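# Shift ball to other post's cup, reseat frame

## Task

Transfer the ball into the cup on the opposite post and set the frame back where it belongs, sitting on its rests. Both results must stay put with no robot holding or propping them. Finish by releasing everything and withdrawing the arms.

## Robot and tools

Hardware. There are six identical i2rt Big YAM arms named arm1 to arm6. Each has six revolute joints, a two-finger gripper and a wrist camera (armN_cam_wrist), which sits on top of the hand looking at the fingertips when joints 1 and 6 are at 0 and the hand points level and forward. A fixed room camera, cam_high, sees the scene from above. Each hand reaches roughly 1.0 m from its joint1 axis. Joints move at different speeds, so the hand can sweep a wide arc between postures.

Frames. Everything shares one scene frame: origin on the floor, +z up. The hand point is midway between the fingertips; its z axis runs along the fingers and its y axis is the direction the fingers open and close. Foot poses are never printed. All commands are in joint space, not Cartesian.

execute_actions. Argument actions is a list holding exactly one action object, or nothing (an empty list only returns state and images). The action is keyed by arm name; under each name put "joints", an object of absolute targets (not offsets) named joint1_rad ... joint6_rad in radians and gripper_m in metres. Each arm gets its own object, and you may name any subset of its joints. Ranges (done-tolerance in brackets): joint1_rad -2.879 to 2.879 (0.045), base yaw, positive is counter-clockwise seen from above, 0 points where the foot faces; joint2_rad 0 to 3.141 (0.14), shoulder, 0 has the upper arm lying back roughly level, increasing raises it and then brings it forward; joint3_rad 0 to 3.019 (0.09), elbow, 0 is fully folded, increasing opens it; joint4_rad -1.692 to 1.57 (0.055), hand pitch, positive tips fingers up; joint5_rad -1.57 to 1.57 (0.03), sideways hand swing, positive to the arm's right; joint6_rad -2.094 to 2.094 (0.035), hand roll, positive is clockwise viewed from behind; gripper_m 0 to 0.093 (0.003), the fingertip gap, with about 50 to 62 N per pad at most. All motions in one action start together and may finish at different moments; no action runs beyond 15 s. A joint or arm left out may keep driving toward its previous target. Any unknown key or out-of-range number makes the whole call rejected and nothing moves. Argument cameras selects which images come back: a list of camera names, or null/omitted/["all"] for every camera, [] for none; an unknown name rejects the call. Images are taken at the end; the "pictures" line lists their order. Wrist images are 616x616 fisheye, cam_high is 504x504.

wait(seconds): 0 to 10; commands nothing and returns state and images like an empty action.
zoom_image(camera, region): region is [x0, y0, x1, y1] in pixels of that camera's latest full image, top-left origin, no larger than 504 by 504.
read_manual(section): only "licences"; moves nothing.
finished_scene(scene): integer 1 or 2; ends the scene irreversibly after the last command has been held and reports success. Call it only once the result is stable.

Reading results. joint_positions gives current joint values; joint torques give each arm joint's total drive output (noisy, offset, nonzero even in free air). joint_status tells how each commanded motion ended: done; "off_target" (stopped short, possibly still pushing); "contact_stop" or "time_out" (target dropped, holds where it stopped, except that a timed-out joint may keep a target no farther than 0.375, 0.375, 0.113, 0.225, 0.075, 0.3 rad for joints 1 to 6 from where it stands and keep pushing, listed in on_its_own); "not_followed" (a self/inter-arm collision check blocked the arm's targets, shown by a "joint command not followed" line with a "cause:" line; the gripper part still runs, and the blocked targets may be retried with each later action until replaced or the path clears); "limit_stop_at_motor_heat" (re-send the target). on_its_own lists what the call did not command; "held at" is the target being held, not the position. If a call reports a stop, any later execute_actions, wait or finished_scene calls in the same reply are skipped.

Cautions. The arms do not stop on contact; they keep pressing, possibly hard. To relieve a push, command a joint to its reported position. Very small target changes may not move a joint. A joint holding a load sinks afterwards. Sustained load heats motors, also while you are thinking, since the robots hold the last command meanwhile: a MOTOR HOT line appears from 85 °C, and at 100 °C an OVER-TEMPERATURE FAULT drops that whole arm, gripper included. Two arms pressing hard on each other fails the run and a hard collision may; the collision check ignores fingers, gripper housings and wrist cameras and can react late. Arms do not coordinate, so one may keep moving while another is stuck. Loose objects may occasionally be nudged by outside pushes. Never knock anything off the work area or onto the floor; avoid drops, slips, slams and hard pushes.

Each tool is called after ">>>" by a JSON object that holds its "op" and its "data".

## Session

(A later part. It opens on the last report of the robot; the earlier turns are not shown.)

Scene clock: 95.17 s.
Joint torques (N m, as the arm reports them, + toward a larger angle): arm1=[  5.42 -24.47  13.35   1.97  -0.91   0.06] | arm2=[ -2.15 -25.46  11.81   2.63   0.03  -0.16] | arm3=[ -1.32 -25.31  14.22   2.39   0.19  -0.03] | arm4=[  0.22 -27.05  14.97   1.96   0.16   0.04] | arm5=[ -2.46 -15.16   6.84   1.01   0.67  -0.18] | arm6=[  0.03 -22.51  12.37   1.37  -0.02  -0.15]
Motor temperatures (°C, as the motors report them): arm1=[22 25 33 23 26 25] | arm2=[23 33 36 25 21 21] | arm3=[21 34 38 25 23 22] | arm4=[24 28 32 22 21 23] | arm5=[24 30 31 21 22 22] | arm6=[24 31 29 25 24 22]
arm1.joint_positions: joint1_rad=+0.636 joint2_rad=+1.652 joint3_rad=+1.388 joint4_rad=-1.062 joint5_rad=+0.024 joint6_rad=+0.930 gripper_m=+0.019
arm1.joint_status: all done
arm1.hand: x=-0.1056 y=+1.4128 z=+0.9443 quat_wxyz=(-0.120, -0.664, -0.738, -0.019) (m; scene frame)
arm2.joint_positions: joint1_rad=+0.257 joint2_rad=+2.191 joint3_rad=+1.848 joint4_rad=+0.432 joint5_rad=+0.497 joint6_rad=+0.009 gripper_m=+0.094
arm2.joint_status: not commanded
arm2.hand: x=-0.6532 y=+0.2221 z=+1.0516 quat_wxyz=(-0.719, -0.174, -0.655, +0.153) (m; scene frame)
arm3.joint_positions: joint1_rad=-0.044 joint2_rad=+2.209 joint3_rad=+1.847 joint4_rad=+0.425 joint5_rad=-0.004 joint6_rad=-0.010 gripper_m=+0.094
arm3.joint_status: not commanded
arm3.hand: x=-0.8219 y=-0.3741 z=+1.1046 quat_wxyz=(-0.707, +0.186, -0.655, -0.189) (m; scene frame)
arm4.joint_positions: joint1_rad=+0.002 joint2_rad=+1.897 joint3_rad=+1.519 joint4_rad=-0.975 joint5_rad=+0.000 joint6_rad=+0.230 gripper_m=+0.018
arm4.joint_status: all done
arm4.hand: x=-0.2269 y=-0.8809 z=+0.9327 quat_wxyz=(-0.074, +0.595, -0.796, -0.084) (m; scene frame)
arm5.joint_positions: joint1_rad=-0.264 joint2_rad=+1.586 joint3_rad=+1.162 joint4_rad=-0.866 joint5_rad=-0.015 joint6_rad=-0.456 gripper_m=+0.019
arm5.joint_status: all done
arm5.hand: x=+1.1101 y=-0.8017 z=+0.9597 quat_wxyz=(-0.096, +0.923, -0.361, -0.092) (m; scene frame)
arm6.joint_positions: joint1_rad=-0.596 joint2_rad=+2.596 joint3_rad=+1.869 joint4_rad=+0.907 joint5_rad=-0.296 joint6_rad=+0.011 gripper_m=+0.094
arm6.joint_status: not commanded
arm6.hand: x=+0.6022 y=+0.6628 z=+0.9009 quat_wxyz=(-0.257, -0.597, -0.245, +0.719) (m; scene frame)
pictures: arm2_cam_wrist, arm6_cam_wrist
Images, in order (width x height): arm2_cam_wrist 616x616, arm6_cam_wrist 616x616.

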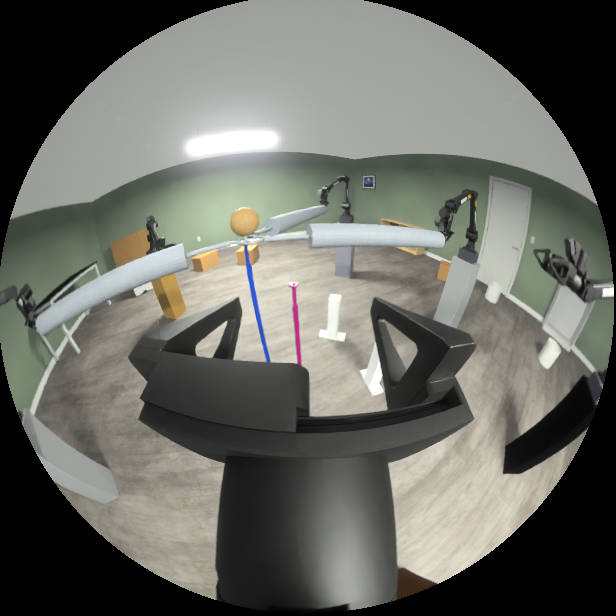

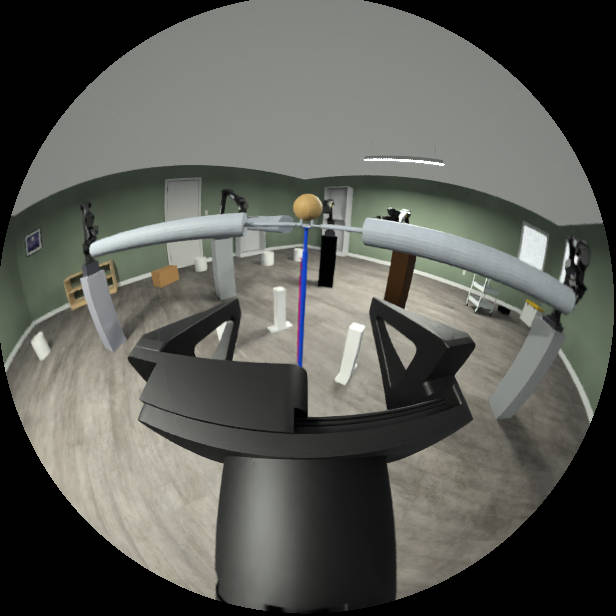

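>>> {"op": "execute_actions", "data": {"actions": [{"arm1":{"joints":{"joint1_rad":0.685,"joint4_rad":-1.01}},"arm4":{"joints":{"joint1_rad":-0.02,"joint4_rad":-0.915}},"arm5":{"joints":{"joint1_rad":-0.31,"joint4_rad":-0.84}}}], "cameras": ["arm2_cam_wrist","arm6_cam_wrist"]}}

>>> {"op": "zoom_image", "data": {"camera": "arm6_cam_wrist", "region": [255, 170, 355, 270]}}

>>> {"op": "zoom_image", "data": {"camera": "arm2_cam_wrist", "region": [205, 190, 295, 280]}}

Scene clock: 98.53 s.
Joint torques (N m, as the arm reports them, + toward a larger angle): arm1=[  5.01 -22.87  13.47   2.28  -0.88  -0.07] | arm2=[ -2.38 -24.97  11.93   2.46   0.07  -0.18] | arm3=[ -1.31 -25.34  14.23   2.4    0.18  -0.03] | arm4=[ -0.32 -27.03  14.97   2.22   0.16   0.21] | arm5=[ -0.68 -15.18   7.06   1.2    0.73   0.02] | arm6=[ -0.21 -22.83  12.28   1.29  -0.01  -0.16]
Motor temperatures (°C, as the motors report them): arm1=[22 25 34 23 26 25] | arm2=[23 33 37 25 21 21] | arm3=[21 34 38 25 23 22] | arm4=[24 28 33 22 21 23] | arm5=[24 30 31 21 22 22] | arm6=[24 31 29 25 24 22]
arm1.joint_positions: joint1_rad=+0.655 joint2_rad=+1.652 joint3_rad=+1.388 joint4_rad=-1.033 joint5_rad=+0.023 joint6_rad=+0.944 gripper_m=+0.019
arm1.joint_status: all done
arm1.hand: x=-0.0942 y=+1.4187 z=+0.9463 quat_wxyz=(-0.133, -0.660, -0.739, -0.024) (m; scene frame)
arm2.joint_positions: joint1_rad=+0.257 joint2_rad=+2.191 joint3_rad=+1.848 joint4_rad=+0.432 joint5_rad=+0.497 joint6_rad=+0.009 gripper_m=+0.094
arm2.joint_status: not commanded
arm2.hand: x=-0.6532 y=+0.2221 z=+1.0516 quat_wxyz=(-0.719, -0.174, -0.655, +0.153) (m; scene frame)
arm3.joint_positions: joint1_rad=-0.044 joint2_rad=+2.209 joint3_rad=+1.847 joint4_rad=+0.425 joint5_rad=-0.004 joint6_rad=-0.010 gripper_m=+0.094
arm3.joint_status: not commanded
arm3.hand: x=-0.8219 y=-0.3741 z=+1.1046 quat_wxyz=(-0.707, +0.186, -0.655, -0.189) (m; scene frame)
arm4.joint_positions: joint1_rad=-0.021 joint2_rad=+1.897 joint3_rad=+1.519 joint4_rad=-0.945 joint5_rad=+0.000 joint6_rad=+0.212 gripper_m=+0.018
arm4.joint_status: all done
arm4.hand: x=-0.2122 y=-0.8748 z=+0.9345 quat_wxyz=(-0.085, +0.592, -0.796, -0.094) (m; scene frame)
arm5.joint_positions: joint1_rad=-0.295 joint2_rad=+1.586 joint3_rad=+1.160 joint4_rad=-0.853 joint5_rad=-0.015 joint6_rad=-0.483 gripper_m=+0.019
arm5.joint_status: all done
arm5.hand: x=+1.1241 y=-0.7941 z=+0.9599 quat_wxyz=(-0.103, +0.921, -0.363, -0.093) (m; scene frame)
arm6.joint_positions: joint1_rad=-0.596 joint2_rad=+2.596 joint3_rad=+1.869 joint4_rad=+0.907 joint5_rad=-0.296 joint6_rad=+0.011 gripper_m=+0.094
arm6.joint_status: not commanded
arm6.hand: x=+0.6022 y=+0.6628 z=+0.9009 quat_wxyz=(-0.257, -0.597, -0.245, +0.719) (m; scene frame)
pictures: arm2_cam_wrist, arm6_cam_wrist
Images, in order (width x height): arm2_cam_wrist 616x616, arm6_cam_wrist 616x616.

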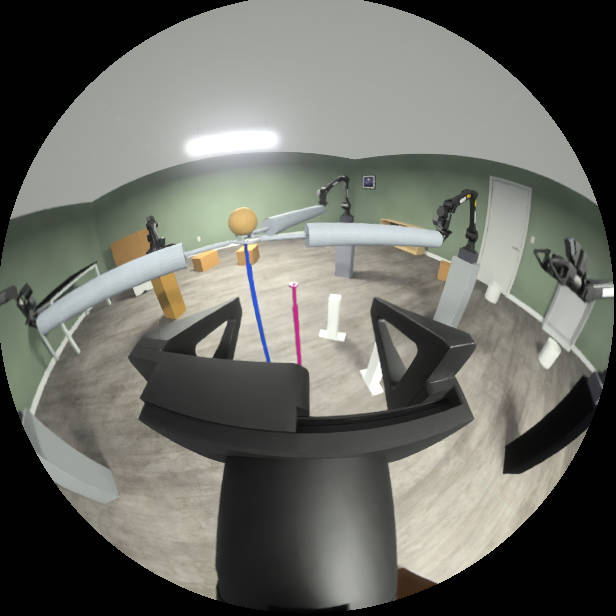

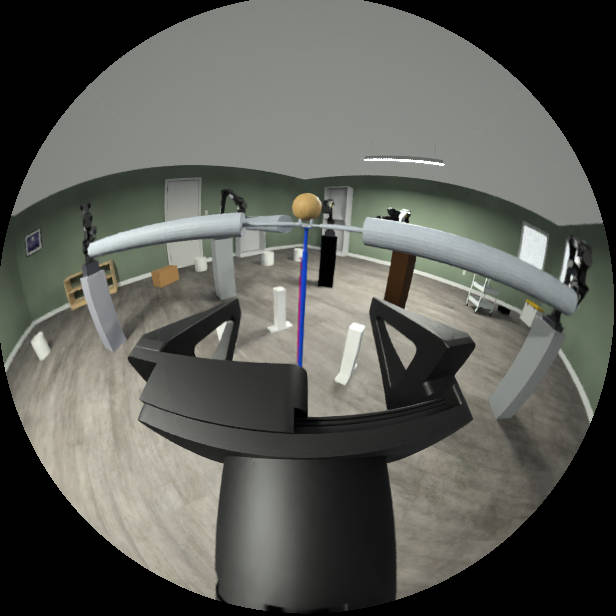

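Region (255, 170, 355, 270) of arm6_cam_wrist's 616x616 image, scaled by 5.040, with more detail than that image has.

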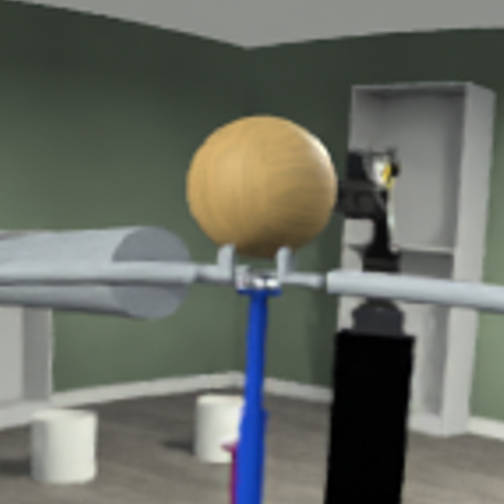

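Region (205, 190, 295, 280) of arm2_cam_wrist's 616x616 image, scaled by 5.600, with more detail than that image has.

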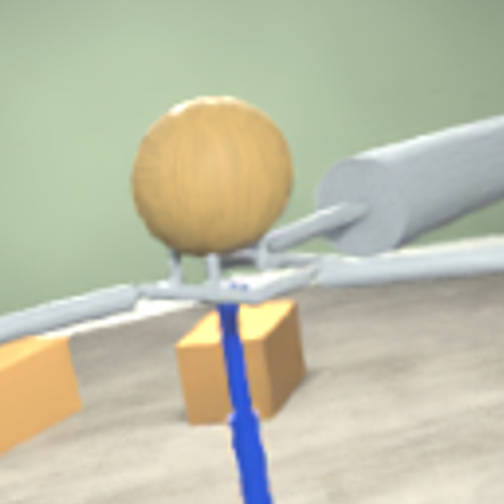

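>>> {"op": "execute_actions", "data": {"actions": [{"arm1":{"joints":{"joint2_rad":1.66,"joint3_rad":1.35,"joint4_rad":-0.95}},"arm4":{"joints":{"joint2_rad":1.91,"joint3_rad":1.497,"joint4_rad":-0.87}},"arm5":{"joints":{"joint2_rad":1.605,"joint3_rad":1.13,"joint4_rad":-0.77}}}], "cameras": ["arm2_cam_wrist","arm6_cam_wrist"]}}

>>> {"op": "zoom_image", "data": {"camera": "arm2_cam_wrist", "region": [205,190,295,280]}}

>>> {"op": "zoom_image", "data": {"camera": "arm6_cam_wrist", "region": [255,170,355,270]}}

Scene clock: 120.43 s.
Joint torques (N m, as the arm reports them, + toward a larger angle): arm1=[  3.38 -23.84   9.37   0.95  -0.73  -0.2 ] | arm2=[ -2.42 -25.65  12.01   2.55   0.09  -0.19] | arm3=[ -1.34 -25.35  14.22   2.4    0.18  -0.03] | arm4=[ -0.56 -24.53   9.01   0.96   0.17   0.21] | arm5=[ -0.38 -15.28   6.59   1.21   0.59   0.08] | arm6=[ -0.94 -23.25  12.32   1.61  -0.03  -0.14]
Motor temperatures (°C, as the motors report them): arm1=[22 25 36 23 26 25] | arm2=[23 34 38 25 21 21] | arm3=[21 34 38 25 23 22] | arm4=[24 29 35 22 21 23] | arm5=[24 30 30 21 22 22] | arm6=[24 32 30 25 24 22]
arm1.joint_positions: joint1_rad=+0.661 joint2_rad=+1.711 joint3_rad=+1.328 joint4_rad=-0.947 joint5_rad=+0.020 joint6_rad=+0.952 gripper_m=+0.019
arm1.joint_status: all done
arm1.hand: x=-0.0926 y=+1.4229 z=+0.8946 quat_wxyz=(-0.116, -0.662, -0.740, -0.023) (m; scene frame)
arm2.joint_positions: joint1_rad=+0.257 joint2_rad=+2.191 joint3_rad=+1.848 joint4_rad=+0.432 joint5_rad=+0.497 joint6_rad=+0.009 gripper_m=+0.094
arm2.joint_status: not commanded
arm2.hand: x=-0.6532 y=+0.2221 z=+1.0516 quat_wxyz=(-0.719, -0.174, -0.655, +0.153) (m; scene frame)
arm3.joint_positions: joint1_rad=-0.044 joint2_rad=+2.209 joint3_rad=+1.847 joint4_rad=+0.425 joint5_rad=-0.004 joint6_rad=-0.010 gripper_m=+0.094
arm3.joint_status: not commanded
arm3.hand: x=-0.8219 y=-0.3741 z=+1.1046 quat_wxyz=(-0.707, +0.186, -0.655, -0.189) (m; scene frame)
arm4.joint_positions: joint1_rad=-0.021 joint2_rad=+1.953 joint3_rad=+1.491 joint4_rad=-0.871 joint5_rad=+0.000 joint6_rad=+0.213 gripper_m=+0.018
arm4.joint_status: all done
arm4.hand: x=-0.2118 y=-0.8713 z=+0.8939 quat_wxyz=(-0.082, +0.592, -0.797, -0.090) (m; scene frame)
arm5.joint_positions: joint1_rad=-0.295 joint2_rad=+1.624 joint3_rad=+1.129 joint4_rad=-0.785 joint5_rad=-0.013 joint6_rad=-0.484 gripper_m=+0.019
arm5.joint_status: all done
arm5.hand: x=+1.1240 y=-0.7919 z=+0.9333 quat_wxyz=(-0.104, +0.922, -0.363, -0.092) (m; scene frame)
arm6.joint_positions: joint1_rad=-0.596 joint2_rad=+2.596 joint3_rad=+1.869 joint4_rad=+0.907 joint5_rad=-0.296 joint6_rad=+0.011 gripper_m=+0.094
arm6.joint_status: not commanded
arm6.hand: x=+0.6022 y=+0.6628 z=+0.9009 quat_wxyz=(-0.257, -0.597, -0.245, +0.719) (m; scene frame)
pictures: arm2_cam_wrist, arm6_cam_wrist
Images, in order (width x height): arm2_cam_wrist 616x616, arm6_cam_wrist 616x616.

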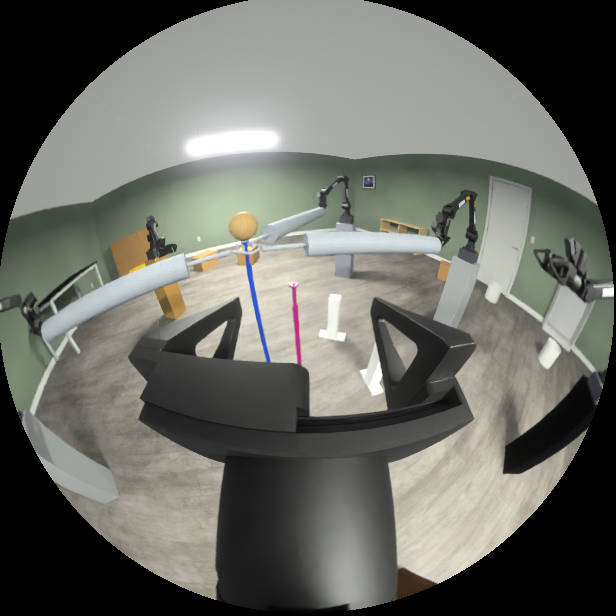

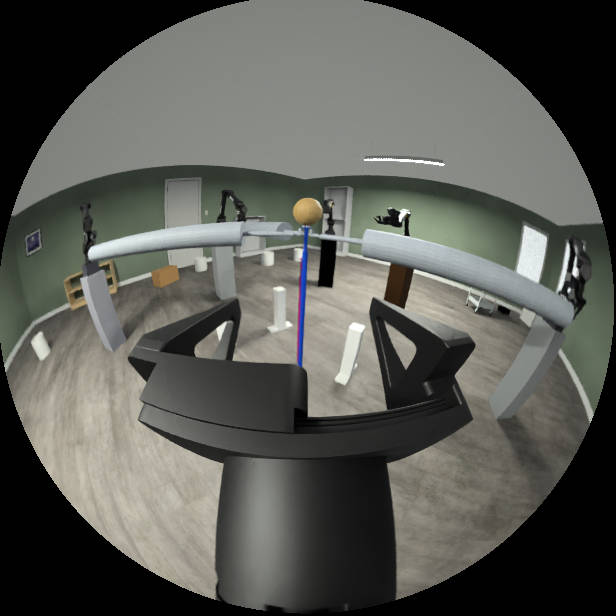

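Region (205, 190, 295, 280) of arm2_cam_wrist's 616x616 image, scaled by 5.600, with more detail than that image has.

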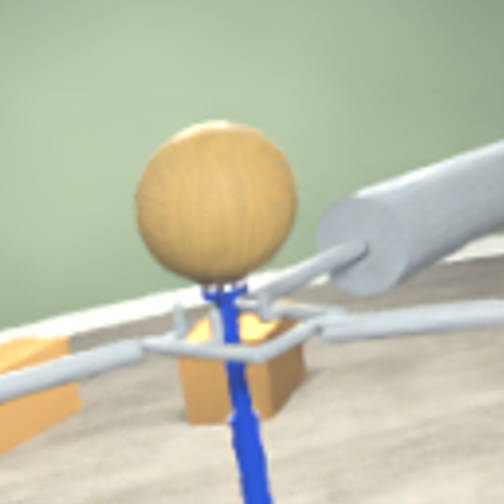

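Region (255, 170, 355, 270) of arm6_cam_wrist's 616x616 image, scaled by 5.040, with more detail than that image has.

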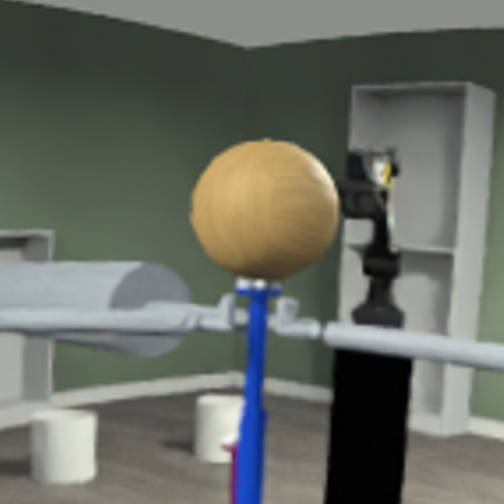

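>>> {"op": "execute_actions", "data": {"actions": [{"arm1":{"joints":{"joint2_rad":1.675,"joint3_rad":1.30,"joint4_rad":-0.87}},"arm4":{"joints":{"joint2_rad":1.935,"joint3_rad":1.455,"joint4_rad":-0.79}},"arm5":{"joints":{"joint2_rad":1.675,"joint3_rad":1.05,"joint4_rad":-0.63}}}], "cameras": []}}

>>> {"op": "execute_actions", "data": {"actions": [{"arm1":{"joints":{"joint1_rad":0.55,"joint2_rad":1.64,"joint3_rad":1.255,"joint4_rad":-0.845,"joint6_rad":0.85}},"arm4":{"joints":{"joint1_rad":0.06,"joint2_rad":1.845,"joint3_rad":1.325,"joint4_rad":-0.73,"joint6_rad":0.29}},"arm5":{"joints":{"joint1_rad":-0.18,"joint2_rad":1.64,"joint3_rad":1.0,"joint4_rad":-0.62,"joint6_rad":-0.37}}}], "cameras": ["arm2_cam_wrist","arm6_cam_wrist"]}}

>>> {"op": "zoom_image", "data": {"camera": "arm6_cam_wrist", "region": [255,170,355,270]}}

Scene clock: 127.57 s.
Joint torques (N m, as the arm reports them, + toward a larger angle): arm1=[  5.1  -22.8    8.7    1.25  -1.13  -0.18] | arm2=[ -2.46 -25.6   11.93   2.71  -0.01  -0.2 ] | arm3=[ -1.32 -25.37  14.23   2.41   0.18  -0.03] | arm4=[ -0.42 -23.61   8.71   1.26   0.17   0.2 ] | arm5=[ -1.23 -14.87   5.63   0.71   0.8    0.08] | arm6=[ -1.58 -22.34  12.4    1.58  -0.02  -0.14]
Motor temperatures (°C, as the motors report them): arm1=[22 25 34 23 26 25] | arm2=[23 34 38 25 21 21] | arm3=[21 34 39 25 23 22] | arm4=[24 29 33 22 21 23] | arm5=[24 30 30 21 22 22] | arm6=[24 32 30 25 24 22]
arm1.joint_positions: joint1_rad=+0.659 joint2_rad=+1.714 joint3_rad=+1.286 joint4_rad=-0.875 joint5_rad=+0.029 joint6_rad=+0.952 gripper_m=+0.019
arm1.joint_status: all done
arm1.hand: x=-0.0931 y=+1.4206 z=+0.8802 quat_wxyz=(-0.131, -0.662, -0.737, -0.022) (m; scene frame)
arm2.joint_positions: joint1_rad=+0.257 joint2_rad=+2.191 joint3_rad=+1.848 joint4_rad=+0.432 joint5_rad=+0.497 joint6_rad=+0.009 gripper_m=+0.094
arm2.joint_status: not commanded
arm2.hand: x=-0.6532 y=+0.2221 z=+1.0516 quat_wxyz=(-0.719, -0.174, -0.655, +0.153) (m; scene frame)
arm3.joint_positions: joint1_rad=-0.044 joint2_rad=+2.209 joint3_rad=+1.847 joint4_rad=+0.425 joint5_rad=-0.004 joint6_rad=-0.010 gripper_m=+0.094
arm3.joint_status: not commanded
arm3.hand: x=-0.8219 y=-0.3741 z=+1.1046 quat_wxyz=(-0.707, +0.186, -0.655, -0.189) (m; scene frame)
arm4.joint_positions: joint1_rad=-0.021 joint2_rad=+1.970 joint3_rad=+1.449 joint4_rad=-0.797 joint5_rad=+0.000 joint6_rad=+0.213 gripper_m=+0.018
arm4.joint_status: all done
arm4.hand: x=-0.2116 y=-0.8727 z=+0.8710 quat_wxyz=(-0.087, +0.591, -0.796, -0.096) (m; scene frame)
arm5.joint_positions: joint1_rad=-0.295 joint2_rad=+1.695 joint3_rad=+1.056 joint4_rad=-0.633 joint5_rad=-0.017 joint6_rad=-0.484 gripper_m=+0.019
arm5.joint_status: all done
arm5.hand: x=+1.1245 y=-0.7939 z=+0.8802 quat_wxyz=(-0.105, +0.921, -0.362, -0.096) (m; scene frame)
arm6.joint_positions: joint1_rad=-0.596 joint2_rad=+2.596 joint3_rad=+1.869 joint4_rad=+0.907 joint5_rad=-0.296 joint6_rad=+0.011 gripper_m=+0.094
arm6.joint_status: not commanded
arm6.hand: x=+0.6022 y=+0.6628 z=+0.9009 quat_wxyz=(-0.257, -0.597, -0.245, +0.719) (m; scene frame)
pictures: none
No camera images: the call's "cameras" was empty. Leave "cameras" out to get every camera's image.

Scene clock: 128.53 s.
Joint torques (N m, as the arm reports them, + toward a larger angle): arm1=[  3.24 -24.47   9.82   1.16  -0.22   0.  ] | arm2=[ -1.9  -25.4   12.02   2.72   0.07  -0.17] | arm3=[ -1.33 -25.33  14.22   2.4    0.19  -0.03] | arm4=[ -0.53 -23.11   9.54   1.59   0.08   0.  ] | arm5=[ -1.03 -15.63   6.04   0.25   0.21  -0.14] | arm6=[  0.14 -23.15  12.16   1.75   0.    -0.13]
Motor temperatures (°C, as the motors report them): arm1=[22 25 34 23 26 25] | arm2=[23 34 38 25 21 21] | arm3=[21 34 39 25 23 22] | arm4=[24 29 33 22 21 23] | arm5=[24 30 30 21 22 22] | arm6=[24 32 30 25 24 22]
arm1.joint_positions: joint1_rad=+0.538 joint2_rad=+1.702 joint3_rad=+1.224 joint4_rad=-0.846 joint5_rad=+0.007 joint6_rad=+0.840 gripper_m=+0.019
arm1.joint_status: all done
arm1.hand: x=-0.1419 y=+1.3777 z=+0.8621 quat_wxyz=(-0.120, -0.666, -0.736, -0.016) (m; scene frame)
arm2.joint_positions: joint1_rad=+0.257 joint2_rad=+2.191 joint3_rad=+1.848 joint4_rad=+0.432 joint5_rad=+0.497 joint6_rad=+0.009 gripper_m=+0.094
arm2.joint_status: not commanded
arm2.hand: x=-0.6532 y=+0.2221 z=+1.0516 quat_wxyz=(-0.719, -0.174, -0.655, +0.153) (m; scene frame)
arm3.joint_positions: joint1_rad=-0.044 joint2_rad=+2.209 joint3_rad=+1.847 joint4_rad=+0.425 joint5_rad=-0.004 joint6_rad=-0.010 gripper_m=+0.094
arm3.joint_status: not commanded
arm3.hand: x=-0.8219 y=-0.3741 z=+1.1046 quat_wxyz=(-0.707, +0.186, -0.655, -0.189) (m; scene frame)
arm4.joint_positions: joint1_rad=+0.060 joint2_rad=+1.893 joint3_rad=+1.304 joint4_rad=-0.746 joint5_rad=+0.002 joint6_rad=+0.291 gripper_m=+0.018
arm4.joint_status: all done
arm4.hand: x=-0.2618 y=-0.9140 z=+0.8626 quat_wxyz=(-0.075, +0.593, -0.796, -0.095) (m; scene frame)
arm5.joint_positions: joint1_rad=-0.167 joint2_rad=+1.675 joint3_rad=+0.998 joint4_rad=-0.612 joint5_rad=-0.005 joint6_rad=-0.360 gripper_m=+0.019
arm5.joint_status: all done
arm5.hand: x=+1.0747 y=-0.8370 z=+0.8697 quat_wxyz=(-0.090, +0.923, -0.362, -0.098) (m; scene frame)
arm6.joint_positions: joint1_rad=-0.596 joint2_rad=+2.596 joint3_rad=+1.869 joint4_rad=+0.907 joint5_rad=-0.296 joint6_rad=+0.011 gripper_m=+0.094
arm6.joint_status: not commanded
arm6.hand: x=+0.6022 y=+0.6628 z=+0.9009 quat_wxyz=(-0.257, -0.597, -0.245, +0.719) (m; scene frame)
pictures: arm2_cam_wrist, arm6_cam_wrist
Images, in order (width x height): arm2_cam_wrist 616x616, arm6_cam_wrist 616x616.

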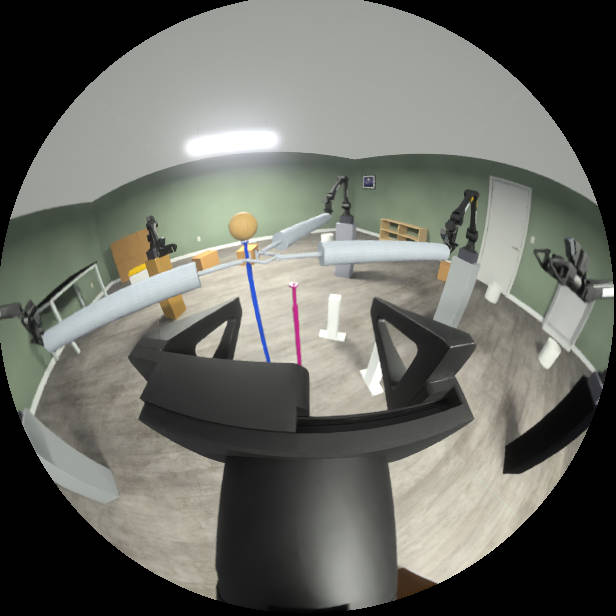

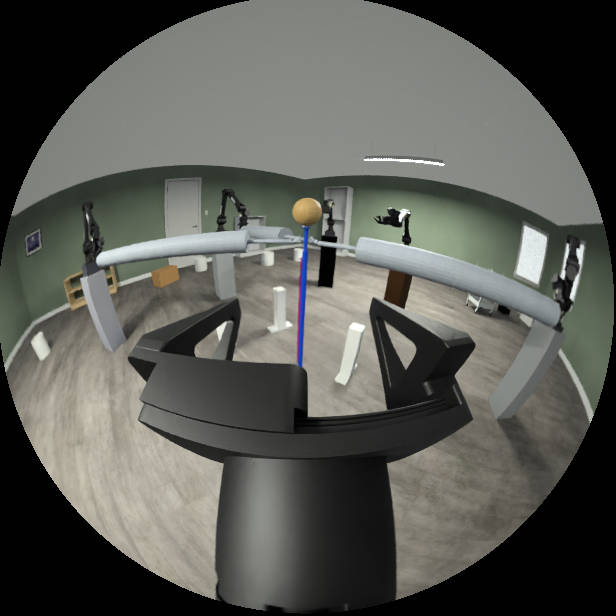

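Region (255, 170, 355, 270) of arm6_cam_wrist's 616x616 image, scaled by 5.040, with more detail than that image has.

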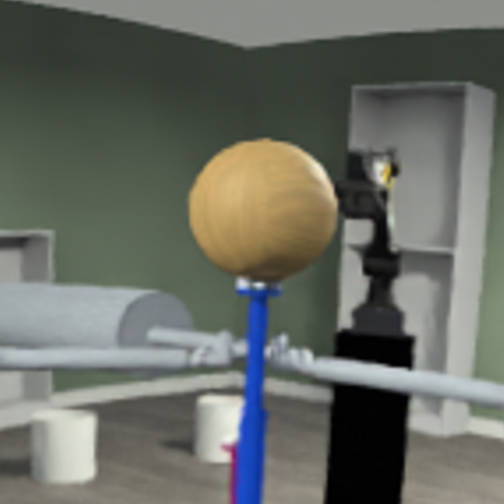

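>>> {"op": "execute_actions", "data": {"actions": [{"arm1":{"joints":{"joint1_rad":0.444,"joint2_rad":1.61,"joint3_rad":1.23,"joint4_rad":-0.837,"joint6_rad":0.75}},"arm4":{"joints":{"joint1_rad":0.146,"joint2_rad":1.76,"joint3_rad":1.205,"joint4_rad":-0.67,"joint6_rad":0.37}},"arm5":{"joints":{"joint1_rad":-0.06,"joint2_rad":1.60,"joint3_rad":0.95,"joint4_rad":-0.611,"joint6_rad":-0.25}}}], "cameras": []}}

>>> {"op": "execute_actions", "data": {"actions": [{"arm1":{"joints":{"joint1_rad":0.245,"joint2_rad":1.615,"joint3_rad":1.25,"joint4_rad":-0.85,"joint6_rad":0.54}},"arm4":{"joints":{"joint1_rad":0.30,"joint2_rad":1.61,"joint3_rad":1.01,"joint4_rad":-0.635,"joint6_rad":0.535}},"arm5":{"joints":{"joint1_rad":0.163,"joint2_rad":1.56,"joint3_rad":0.93,"joint4_rad":-0.635,"joint6_rad":-0.02}}}], "cameras": []}}

>>> {"op": "execute_actions", "data": {"actions": [{"arm1":{"joints":{"joint1_rad":0.05,"joint2_rad":1.68,"joint3_rad":1.315,"joint4_rad":-0.85,"joint6_rad":0.36}},"arm4":{"joints":{"joint1_rad":0.52,"joint2_rad":1.53,"joint3_rad":0.87,"joint4_rad":-0.585,"joint6_rad":0.755}},"arm5":{"joints":{"joint1_rad":0.397,"joint2_rad":1.625,"joint3_rad":0.985,"joint4_rad":-0.617,"joint6_rad":0.22}}}], "cameras": ["cam_high","arm2_cam_wrist"]}}

Scene clock: 136.53 s.
Joint torques (N m, as the arm reports them, + toward a larger angle): arm1=[  3.43 -23.18   9.47   1.26  -0.01  -0.11] | arm2=[ -2.03 -25.39  12.04   2.73   0.07  -0.2 ] | arm3=[ -1.4  -25.36  14.22   2.39   0.19  -0.03] | arm4=[ -0.31 -20.82   9.52   2.27  -0.15  -0.03] | arm5=[ -1.09 -14.25   5.68   0.24  -0.15  -0.04] | arm6=[ -0.54 -22.19  12.21   1.52  -0.02  -0.13]
Motor temperatures (°C, as the motors report them): arm1=[22 25 34 23 26 25] | arm2=[23 34 38 25 21 21] | arm3=[21 35 39 25 23 22] | arm4=[24 29 32 22 21 23] | arm5=[24 30 30 21 22 22] | arm6=[24 32 30 25 24 22]
arm1.joint_positions: joint1_rad=+0.436 joint2_rad=+1.665 joint3_rad=+1.202 joint4_rad=-0.840 joint5_rad=+0.002 joint6_rad=+0.743 gripper_m=+0.019
arm1.joint_status: all done
arm1.hand: x=-0.1802 y=+1.3399 z=+0.8721 quat_wxyz=(-0.131, -0.666, -0.734, -0.006) (m; scene frame)
arm2.joint_positions: joint1_rad=+0.257 joint2_rad=+2.191 joint3_rad=+1.848 joint4_rad=+0.432 joint5_rad=+0.497 joint6_rad=+0.009 gripper_m=+0.094
arm2.joint_status: not commanded
arm2.hand: x=-0.6532 y=+0.2221 z=+1.0516 quat_wxyz=(-0.719, -0.174, -0.655, +0.153) (m; scene frame)
arm3.joint_positions: joint1_rad=-0.044 joint2_rad=+2.209 joint3_rad=+1.847 joint4_rad=+0.425 joint5_rad=-0.004 joint6_rad=-0.010 gripper_m=+0.094
arm3.joint_status: not commanded
arm3.hand: x=-0.8219 y=-0.3741 z=+1.1046 quat_wxyz=(-0.707, +0.186, -0.655, -0.189) (m; scene frame)
arm4.joint_positions: joint1_rad=+0.141 joint2_rad=+1.801 joint3_rad=+1.181 joint4_rad=-0.702 joint5_rad=+0.007 joint6_rad=+0.374 gripper_m=+0.018
arm4.joint_status: all done
arm4.hand: x=-0.3053 y=-0.9511 z=+0.8689 quat_wxyz=(-0.072, +0.592, -0.796, -0.105) (m; scene frame)
arm5.joint_positions: joint1_rad=-0.047 joint2_rad=+1.630 joint3_rad=+0.953 joint4_rad=-0.601 joint5_rad=+0.002 joint6_rad=-0.242 gripper_m=+0.019
arm5.joint_status: all done
arm5.hand: x=+1.0323 y=-0.8779 z=+0.8746 quat_wxyz=(-0.083, +0.922, -0.361, -0.111) (m; scene frame)
arm6.joint_positions: joint1_rad=-0.596 joint2_rad=+2.596 joint3_rad=+1.869 joint4_rad=+0.907 joint5_rad=-0.296 joint6_rad=+0.011 gripper_m=+0.094
arm6.joint_status: not commanded
arm6.hand: x=+0.6022 y=+0.6628 z=+0.9009 quat_wxyz=(-0.257, -0.597, -0.245, +0.719) (m; scene frame)
pictures: none
No camera images: the call's "cameras" was empty. Leave "cameras" out to get every camera's image.

Scene clock: 137.60 s.
Joint torques (N m, as the arm reports them, + toward a larger angle): arm1=[  3.97 -22.15  10.9    0.66   0.03  -0.07] | arm2=[ -2.29 -25.31  11.85   2.54   0.08  -0.2 ] | arm3=[ -1.33 -25.35  14.24   2.39   0.19  -0.03] | arm4=[ -0.85 -16.18   9.53   1.79  -0.35   0.01] | arm5=[ -0.27 -14.66   5.85  -0.22  -0.52   0.14] | arm6=[ -0.72 -22.93  12.58   1.4    0.04  -0.12]
Motor temperatures (°C, as the motors report them): arm1=[22 25 34 23 26 25] | arm2=[23 34 38 25 21 21] | arm3=[21 35 39 25 23 22] | arm4=[24 29 32 22 21 23] | arm5=[24 30 30 21 22 22] | arm6=[24 33 30 25 24 22]
arm1.joint_positions: joint1_rad=+0.229 joint2_rad=+1.665 joint3_rad=+1.202 joint4_rad=-0.840 joint5_rad=-0.002 joint6_rad=+0.536 gripper_m=+0.019
arm1.joint_status: all done
arm1.hand: x=-0.2611 y=+1.2665 z=+0.8708 quat_wxyz=(-0.128, -0.666, -0.735, +0.020) (m; scene frame)
arm2.joint_positions: joint1_rad=+0.257 joint2_rad=+2.191 joint3_rad=+1.848 joint4_rad=+0.432 joint5_rad=+0.497 joint6_rad=+0.009 gripper_m=+0.094
arm2.joint_status: not commanded
arm2.hand: x=-0.6532 y=+0.2221 z=+1.0516 quat_wxyz=(-0.719, -0.174, -0.655, +0.153) (m; scene frame)
arm3.joint_positions: joint1_rad=-0.044 joint2_rad=+2.209 joint3_rad=+1.847 joint4_rad=+0.425 joint5_rad=-0.004 joint6_rad=-0.010 gripper_m=+0.094
arm3.joint_status: not commanded
arm3.hand: x=-0.8219 y=-0.3741 z=+1.1046 quat_wxyz=(-0.707, +0.186, -0.655, -0.189) (m; scene frame)
arm4.joint_positions: joint1_rad=+0.304 joint2_rad=+1.634 joint3_rad=+0.985 joint4_rad=-0.655 joint5_rad=+0.011 joint6_rad=+0.534 gripper_m=+0.018
arm4.joint_status: all done
arm4.hand: x=-0.3771 y=-1.0263 z=+0.8809 quat_wxyz=(-0.060, +0.592, -0.794, -0.122) (m; scene frame)
arm5.joint_positions: joint1_rad=+0.165 joint2_rad=+1.595 joint3_rad=+0.933 joint4_rad=-0.614 joint5_rad=+0.011 joint6_rad=-0.034 gripper_m=+0.019
arm5.joint_status: all done
arm5.hand: x=+0.9614 y=-0.9473 z=+0.8817 quat_wxyz=(-0.061, +0.922, -0.360, -0.125) (m; scene frame)
arm6.joint_positions: joint1_rad=-0.596 joint2_rad=+2.596 joint3_rad=+1.869 joint4_rad=+0.907 joint5_rad=-0.296 joint6_rad=+0.011 gripper_m=+0.094
arm6.joint_status: not commanded
arm6.hand: x=+0.6022 y=+0.6628 z=+0.9009 quat_wxyz=(-0.257, -0.597, -0.245, +0.719) (m; scene frame)
pictures: none
No camera images: the call's "cameras" was empty. Leave "cameras" out to get every camera's image.

Scene clock: 138.67 s.
Joint torques (N m, as the arm reports them, + toward a larger angle): arm1=[  3.4  -23.48  10.82   0.5    0.23  -0.04] | arm2=[ -2.38 -25.09  11.97   2.53   0.05  -0.2 ] | arm3=[ -1.3  -25.34  14.22   2.4    0.18  -0.03] | arm4=[ -0.8  -14.61   8.96   1.59  -0.36  -0.01] | arm5=[  0.64 -13.57   7.48   0.15  -0.68   0.19] | arm6=[ -0.35 -23.4   12.37   1.51   0.    -0.14]
Motor temperatures (°C, as the motors report them): arm1=[22 25 34 23 26 25] | arm2=[23 34 38 25 21 21] | arm3=[21 35 39 25 23 22] | arm4=[24 29 32 22 21 23] | arm5=[24 30 30 21 22 22] | arm6=[24 33 30 25 24 22]
arm1.joint_positions: joint1_rad=+0.037 joint2_rad=+1.724 joint3_rad=+1.268 joint4_rad=-0.836 joint5_rad=-0.005 joint6_rad=+0.349 gripper_m=+0.019
arm1.joint_status: all done
arm1.hand: x=-0.3372 y=+1.1916 z=+0.8656 quat_wxyz=(-0.126, -0.667, -0.733, +0.044) (m; scene frame)
arm2.joint_positions: joint1_rad=+0.257 joint2_rad=+2.191 joint3_rad=+1.848 joint4_rad=+0.432 joint5_rad=+0.497 joint6_rad=+0.009 gripper_m=+0.094
arm2.joint_status: not commanded
arm2.hand: x=-0.6532 y=+0.2221 z=+1.0516 quat_wxyz=(-0.719, -0.174, -0.655, +0.153) (m; scene frame)
arm3.joint_positions: joint1_rad=-0.044 joint2_rad=+2.209 joint3_rad=+1.847 joint4_rad=+0.425 joint5_rad=-0.004 joint6_rad=-0.010 gripper_m=+0.094
arm3.joint_status: not commanded
arm3.hand: x=-0.8219 y=-0.3741 z=+1.1046 quat_wxyz=(-0.707, +0.186, -0.655, -0.189) (m; scene frame)
arm4.joint_positions: joint1_rad=+0.524 joint2_rad=+1.557 joint3_rad=+0.848 joint4_rad=-0.600 joint5_rad=+0.012 joint6_rad=+0.754 gripper_m=+0.018
arm4.joint_status: all done
arm4.hand: x=-0.4564 y=-1.1024 z=+0.8678 quat_wxyz=(-0.033, +0.592, -0.795, -0.129) (m; scene frame)
arm5.joint_positions: joint1_rad=+0.393 joint2_rad=+1.638 joint3_rad=+0.963 joint4_rad=-0.604 joint5_rad=+0.015 joint6_rad=+0.198 gripper_m=+0.019
arm5.joint_status: all done
arm5.hand: x=+0.8843 y=-1.0246 z=+0.8742 quat_wxyz=(-0.031, +0.922, -0.363, -0.134) (m; scene frame)
arm6.joint_positions: joint1_rad=-0.596 joint2_rad=+2.596 joint3_rad=+1.869 joint4_rad=+0.907 joint5_rad=-0.296 joint6_rad=+0.011 gripper_m=+0.094
arm6.joint_status: not commanded
arm6.hand: x=+0.6022 y=+0.6628 z=+0.9009 quat_wxyz=(-0.257, -0.597, -0.245, +0.719) (m; scene frame)
pictures: arm2_cam_wrist, cam_high
Images, in order (width x height): arm2_cam_wrist 616x616, cam_high 504x504.

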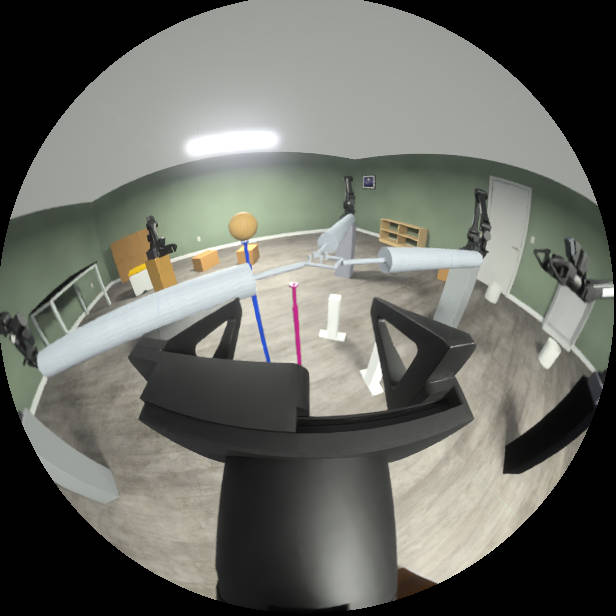

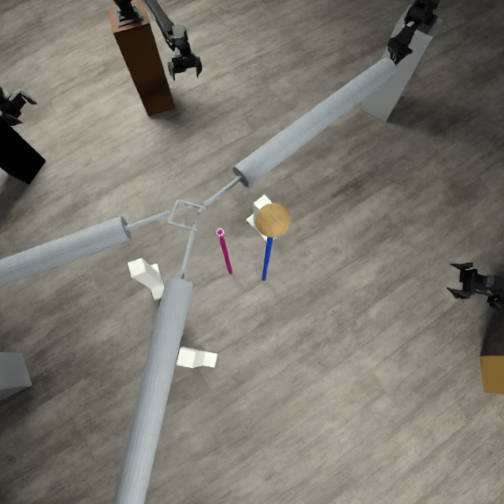

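>>> {"op": "execute_actions", "data": {"actions": [{"arm1":{"joints":{"joint2_rad":1.995,"joint3_rad":1.165,"joint4_rad":-0.42}},"arm4":{"joints":{"joint1_rad":0.53,"joint2_rad":2.005,"joint3_rad":0.808,"joint4_rad":-0.075}},"arm5":{"joints":{"joint1_rad":0.42,"joint2_rad":2.04,"joint3_rad":0.92,"joint4_rad":-0.148}}}], "cameras": []}}

>>> {"op": "execute_actions", "data": {"actions": [{"arm1":{"joints":{"joint2_rad":2.345,"joint3_rad":1.22,"joint4_rad":-0.14}},"arm4":{"joints":{"joint2_rad":2.455,"joint3_rad":0.948,"joint4_rad":0.225}},"arm5":{"joints":{"joint2_rad":2.46,"joint3_rad":1.062,"joint4_rad":0.12}}}], "cameras": []}}

>>> {"op": "execute_actions", "data": {"actions": [{"arm1":{"joints":{"joint2_rad":2.53,"joint3_rad":1.325,"joint4_rad":-0.04}},"arm4":{"joints":{"joint2_rad":2.67,"joint3_rad":1.09,"joint4_rad":0.295}},"arm5":{"joints":{"joint2_rad":2.675,"joint3_rad":1.215,"joint4_rad":0.17}}}], "cameras": ["cam_high"]}}

Scene clock: 145.30 s.
Joint torques (N m, as the arm reports them, + toward a larger angle): arm1=[  2.57 -26.48   5.66   1.32   0.16  -0.03] | arm2=[ -2.66 -25.6   11.99   2.64   0.03  -0.2 ] | arm3=[ -1.28 -25.35  14.23   2.39   0.19  -0.03] | arm4=[ -0.61 -17.25   3.81   1.99  -0.14  -0.06] | arm5=[  2.58 -16.09   2.99   1.3   -0.63   0.1 ] | arm6=[ -0.58 -23.2   12.31   1.46  -0.04  -0.13]
Motor temperatures (°C, as the motors report them): arm1=[22 25 33 23 26 25] | arm2=[23 34 38 25 21 21] | arm3=[21 35 39 25 23 22] | arm4=[24 28 31 22 21 23] | arm5=[24 30 30 21 22 22] | arm6=[24 33 30 25 24 22]
arm1.joint_positions: joint1_rad=+0.039 joint2_rad=+2.053 joint3_rad=+1.160 joint4_rad=-0.424 joint5_rad=-0.004 joint6_rad=+0.349 gripper_m=+0.019
arm1.joint_status: all done
arm1.hand: x=-0.3350 y=+1.1931 z=+0.6749 quat_wxyz=(-0.115, -0.668, -0.735, +0.040) (m; scene frame)
arm2.joint_positions: joint1_rad=+0.257 joint2_rad=+2.191 joint3_rad=+1.848 joint4_rad=+0.432 joint5_rad=+0.497 joint6_rad=+0.009 gripper_m=+0.094
arm2.joint_status: not commanded
arm2.hand: x=-0.6532 y=+0.2221 z=+1.0516 quat_wxyz=(-0.719, -0.174, -0.655, +0.153) (m; scene frame)
arm3.joint_positions: joint1_rad=-0.044 joint2_rad=+2.209 joint3_rad=+1.847 joint4_rad=+0.425 joint5_rad=-0.004 joint6_rad=-0.010 gripper_m=+0.094
arm3.joint_status: not commanded
arm3.hand: x=-0.8219 y=-0.3741 z=+1.1046 quat_wxyz=(-0.707, +0.186, -0.655, -0.189) (m; scene frame)
arm4.joint_positions: joint1_rad=+0.529 joint2_rad=+2.032 joint3_rad=+0.808 joint4_rad=-0.100 joint5_rad=+0.007 joint6_rad=+0.759 gripper_m=+0.018
arm4.joint_status: all done
arm4.hand: x=-0.4593 y=-1.1001 z=+0.6853 quat_wxyz=(-0.028, +0.593, -0.795, -0.122) (m; scene frame)
arm5.joint_positions: joint1_rad=+0.401 joint2_rad=+2.061 joint3_rad=+0.924 joint4_rad=-0.165 joint5_rad=+0.014 joint6_rad=+0.204 gripper_m=+0.019
arm5.joint_status: all done
arm5.hand: x=+0.8831 y=-1.0287 z=+0.6931 quat_wxyz=(-0.027, +0.924, -0.362, -0.123) (m; scene frame)
arm6.joint_positions: joint1_rad=-0.596 joint2_rad=+2.596 joint3_rad=+1.869 joint4_rad=+0.907 joint5_rad=-0.296 joint6_rad=+0.011 gripper_m=+0.094
arm6.joint_status: not commanded
arm6.hand: x=+0.6022 y=+0.6628 z=+0.9009 quat_wxyz=(-0.257, -0.597, -0.245, +0.719) (m; scene frame)
pictures: none
No camera images: the call's "cameras" was empty. Leave "cameras" out to get every camera's image.

Scene clock: 146.50 s.
Joint torques (N m, as the arm reports them, + toward a larger angle): arm1=[  1.56 -27.13   3.76   0.99   0.09  -0.12] | arm2=[ -2.37 -25.65  12.04   2.65   0.05  -0.17] | arm3=[ -1.33 -25.32  14.23   2.41   0.18  -0.03] | arm4=[ -0.7  -18.67   1.07   1.46  -0.02  -0.12] | arm5=[  1.8  -17.39   1.33   1.03  -0.57  -0.02] | arm6=[ -0.32 -22.69  12.55   1.42   0.03  -0.16]
Motor temperatures (°C, as the motors report them): arm1=[22 26 33 23 26 25] | arm2=[23 34 39 25 21 21] | arm3=[21 35 39 25 23 22] | arm4=[24 28 31 22 21 23] | arm5=[24 30 30 21 22 22] | arm6=[24 33 30 25 24 22]
arm1.joint_positions: joint1_rad=+0.050 joint2_rad=+2.388 joint3_rad=+1.220 joint4_rad=-0.136 joint5_rad=+0.000 joint6_rad=+0.357 gripper_m=+0.019
arm1.joint_status: all done
arm1.hand: x=-0.3294 y=+1.1970 z=+0.5276 quat_wxyz=(-0.121, -0.666, -0.735, +0.043) (m; scene frame)
arm2.joint_positions: joint1_rad=+0.257 joint2_rad=+2.191 joint3_rad=+1.848 joint4_rad=+0.432 joint5_rad=+0.497 joint6_rad=+0.009 gripper_m=+0.094
arm2.joint_status: not commanded
arm2.hand: x=-0.6532 y=+0.2221 z=+1.0516 quat_wxyz=(-0.719, -0.174, -0.655, +0.153) (m; scene frame)
arm3.joint_positions: joint1_rad=-0.044 joint2_rad=+2.209 joint3_rad=+1.847 joint4_rad=+0.425 joint5_rad=-0.004 joint6_rad=-0.010 gripper_m=+0.094
arm3.joint_status: not commanded
arm3.hand: x=-0.8219 y=-0.3741 z=+1.1046 quat_wxyz=(-0.707, +0.186, -0.655, -0.189) (m; scene frame)
arm4.joint_positions: joint1_rad=+0.531 joint2_rad=+2.474 joint3_rad=+0.955 joint4_rad=+0.214 joint5_rad=+0.004 joint6_rad=+0.768 gripper_m=+0.018
arm4.joint_status: all done
arm4.hand: x=-0.4616 y=-1.0959 z=+0.5364 quat_wxyz=(-0.028, +0.590, -0.796, -0.131) (m; scene frame)
arm5.joint_positions: joint1_rad=+0.405 joint2_rad=+2.472 joint3_rad=+1.062 joint4_rad=+0.108 joint5_rad=+0.012 joint6_rad=+0.215 gripper_m=+0.019
arm5.joint_status: all done
arm5.hand: x=+0.8827 y=-1.0313 z=+0.5423 quat_wxyz=(-0.026, +0.922, -0.365, -0.123) (m; scene frame)
arm6.joint_positions: joint1_rad=-0.596 joint2_rad=+2.596 joint3_rad=+1.869 joint4_rad=+0.907 joint5_rad=-0.296 joint6_rad=+0.011 gripper_m=+0.094
arm6.joint_status: not commanded
arm6.hand: x=+0.6022 y=+0.6628 z=+0.9009 quat_wxyz=(-0.257, -0.597, -0.245, +0.719) (m; scene frame)
pictures: none
No camera images: the call's "cameras" was empty. Leave "cameras" out to get every camera's image.

Scene clock: 147.47 s.
Joint torques (N m, as the arm reports them, + toward a larger angle): arm1=[  1.97 -28.18   3.51   1.57   0.    -0.11] | arm2=[ -2.79 -25.26  11.93   2.69   0.06  -0.2 ] | arm3=[ -1.32 -25.32  14.23   2.4    0.19  -0.03] | arm4=[ -0.8  -19.35   0.22   1.49   0.08  -0.16] | arm5=[  2.03 -17.58   0.8    0.94  -0.47   0.03] | arm6=[ -0.35 -22.49  12.42   1.56  -0.02  -0.15]
Motor temperatures (°C, as the motors report them): arm1=[22 26 33 23 26 25] | arm2=[23 34 39 25 21 21] | arm3=[21 35 39 25 23 22] | arm4=[24 28 30 22 21 23] | arm5=[24 30 30 21 22 22] | arm6=[24 33 30 25 24 22]
arm1.joint_positions: joint1_rad=+0.050 joint2_rad=+2.580 joint3_rad=+1.317 joint4_rad=-0.045 joint5_rad=+0.001 joint6_rad=+0.357 gripper_m=+0.019
arm1.joint_status: all done
arm1.hand: x=-0.3297 y=+1.1988 z=+0.4495 quat_wxyz=(-0.119, -0.667, -0.735, +0.043) (m; scene frame)
arm2.joint_positions: joint1_rad=+0.257 joint2_rad=+2.191 joint3_rad=+1.848 joint4_rad=+0.432 joint5_rad=+0.497 joint6_rad=+0.009 gripper_m=+0.094
arm2.joint_status: not commanded
arm2.hand: x=-0.6532 y=+0.2221 z=+1.0516 quat_wxyz=(-0.719, -0.174, -0.655, +0.153) (m; scene frame)
arm3.joint_positions: joint1_rad=-0.044 joint2_rad=+2.209 joint3_rad=+1.847 joint4_rad=+0.425 joint5_rad=-0.004 joint6_rad=-0.010 gripper_m=+0.094
arm3.joint_status: not commanded
arm3.hand: x=-0.8219 y=-0.3741 z=+1.1046 quat_wxyz=(-0.707, +0.186, -0.655, -0.189) (m; scene frame)
arm4.joint_positions: joint1_rad=+0.534 joint2_rad=+2.691 joint3_rad=+1.099 joint4_rad=+0.283 joint5_rad=+0.002 joint6_rad=+0.771 gripper_m=+0.018
arm4.joint_status: all done
arm4.hand: x=-0.4639 y=-1.0938 z=+0.4584 quat_wxyz=(-0.026, +0.590, -0.796, -0.130) (m; scene frame)
arm5.joint_positions: joint1_rad=+0.406 joint2_rad=+2.690 joint3_rad=+1.213 joint4_rad=+0.162 joint5_rad=+0.011 joint6_rad=+0.215 gripper_m=+0.019
arm5.joint_status: all done
arm5.hand: x=+0.8807 y=-1.0310 z=+0.4608 quat_wxyz=(-0.024, +0.923, -0.365, -0.117) (m; scene frame)
arm6.joint_positions: joint1_rad=-0.596 joint2_rad=+2.596 joint3_rad=+1.869 joint4_rad=+0.907 joint5_rad=-0.296 joint6_rad=+0.011 gripper_m=+0.094
arm6.joint_status: not commanded
arm6.hand: x=+0.6022 y=+0.6628 z=+0.9009 quat_wxyz=(-0.257, -0.597, -0.245, +0.719) (m; scene frame)
pictures: cam_high
Images, in order (width x height): cam_high 504x504.

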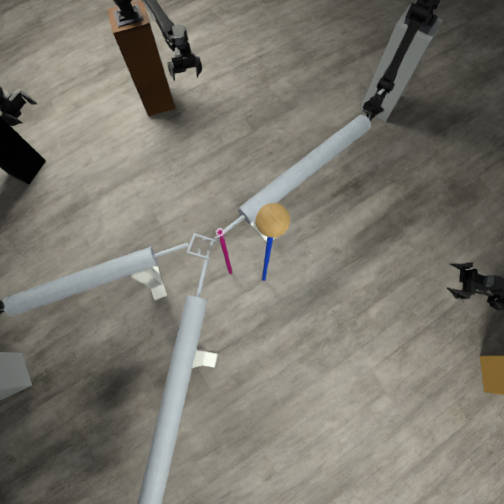

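Shift slightly toward −y while descending.

>>> {"op": "execute_actions", "data": {"actions": [{"arm1":{"joints":{"joint1_rad":0.02,"joint2_rad":2.575,"joint3_rad":1.365,"joint4_rad":-0.02}},"arm4":{"joints":{"joint1_rad":0.54,"joint2_rad":2.725,"joint3_rad":1.105,"joint4_rad":0.315}},"arm5":{"joints":{"joint1_rad":0.44,"joint2_rad":2.73,"joint3_rad":1.255,"joint4_rad":0.18}}}], "cameras": ["cam_high"]}}

Scene clock: 151.43 s.
Joint torques (N m, as the arm reports them, + toward a larger angle): arm1=[  1.39 -26.36   4.21   2.02   0.08   0.09] | arm2=[ -2.55 -25.27  11.95   2.76   0.06  -0.16] | arm3=[ -1.35 -25.34  14.22   2.39   0.18  -0.03] | arm4=[ -0.59 -18.15   0.14   1.39   0.27  -0.19] | arm5=[  2.29 -17.22   1.54   1.17  -0.59  -0.01] | arm6=[ -0.53 -23.11  12.35   1.48   0.    -0.18]
Motor temperatures (°C, as the motors report them): arm1=[22 26 32 23 26 25] | arm2=[23 34 39 25 21 21] | arm3=[21 35 39 25 23 22] | arm4=[24 28 29 22 21 23] | arm5=[24 30 29 21 22 22] | arm6=[24 33 30 25 24 22]
arm1.joint_positions: joint1_rad=+0.030 joint2_rad=+2.605 joint3_rad=+1.346 joint4_rad=-0.040 joint5_rad=-0.001 joint6_rad=+0.345 gripper_m=+0.019
arm1.joint_status: all done
arm1.hand: x=-0.3366 y=+1.1877 z=+0.4413 quat_wxyz=(-0.123, -0.669, -0.732, +0.046) (m; scene frame)
arm2.joint_positions: joint1_rad=+0.257 joint2_rad=+2.191 joint3_rad=+1.848 joint4_rad=+0.432 joint5_rad=+0.497 joint6_rad=+0.009 gripper_m=+0.094
arm2.joint_status: not commanded
arm2.hand: x=-0.6532 y=+0.2221 z=+1.0516 quat_wxyz=(-0.719, -0.174, -0.655, +0.153) (m; scene frame)
arm3.joint_positions: joint1_rad=-0.044 joint2_rad=+2.209 joint3_rad=+1.847 joint4_rad=+0.425 joint5_rad=-0.004 joint6_rad=-0.010 gripper_m=+0.094
arm3.joint_status: not commanded
arm3.hand: x=-0.8219 y=-0.3741 z=+1.1046 quat_wxyz=(-0.707, +0.186, -0.655, -0.189) (m; scene frame)
arm4.joint_positions: joint1_rad=+0.541 joint2_rad=+2.735 joint3_rad=+1.111 joint4_rad=+0.304 joint5_rad=-0.001 joint6_rad=+0.773 gripper_m=+0.018
arm4.joint_status: all done
arm4.hand: x=-0.4623 y=-1.1055 z=+0.4416 quat_wxyz=(-0.023, +0.593, -0.795, -0.124) (m; scene frame)
arm5.joint_positions: joint1_rad=+0.417 joint2_rad=+2.737 joint3_rad=+1.244 joint4_rad=+0.164 joint5_rad=+0.012 joint6_rad=+0.220 gripper_m=+0.019
arm5.joint_status: all done
arm5.hand: x=+0.8824 y=-1.0381 z=+0.4421 quat_wxyz=(-0.023, +0.925, -0.362, -0.111) (m; scene frame)
arm6.joint_positions: joint1_rad=-0.596 joint2_rad=+2.596 joint3_rad=+1.869 joint4_rad=+0.907 joint5_rad=-0.296 joint6_rad=+0.011 gripper_m=+0.094
arm6.joint_status: not commanded
arm6.hand: x=+0.6022 y=+0.6628 z=+0.9009 quat_wxyz=(-0.257, -0.597, -0.245, +0.719) (m; scene frame)
pictures: cam_high
Images, in order (width x height): cam_high 504x504.

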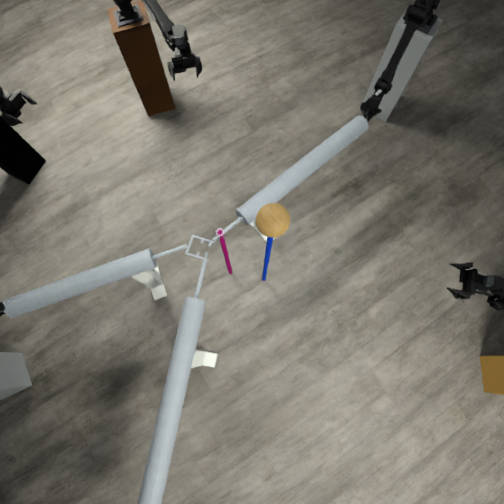

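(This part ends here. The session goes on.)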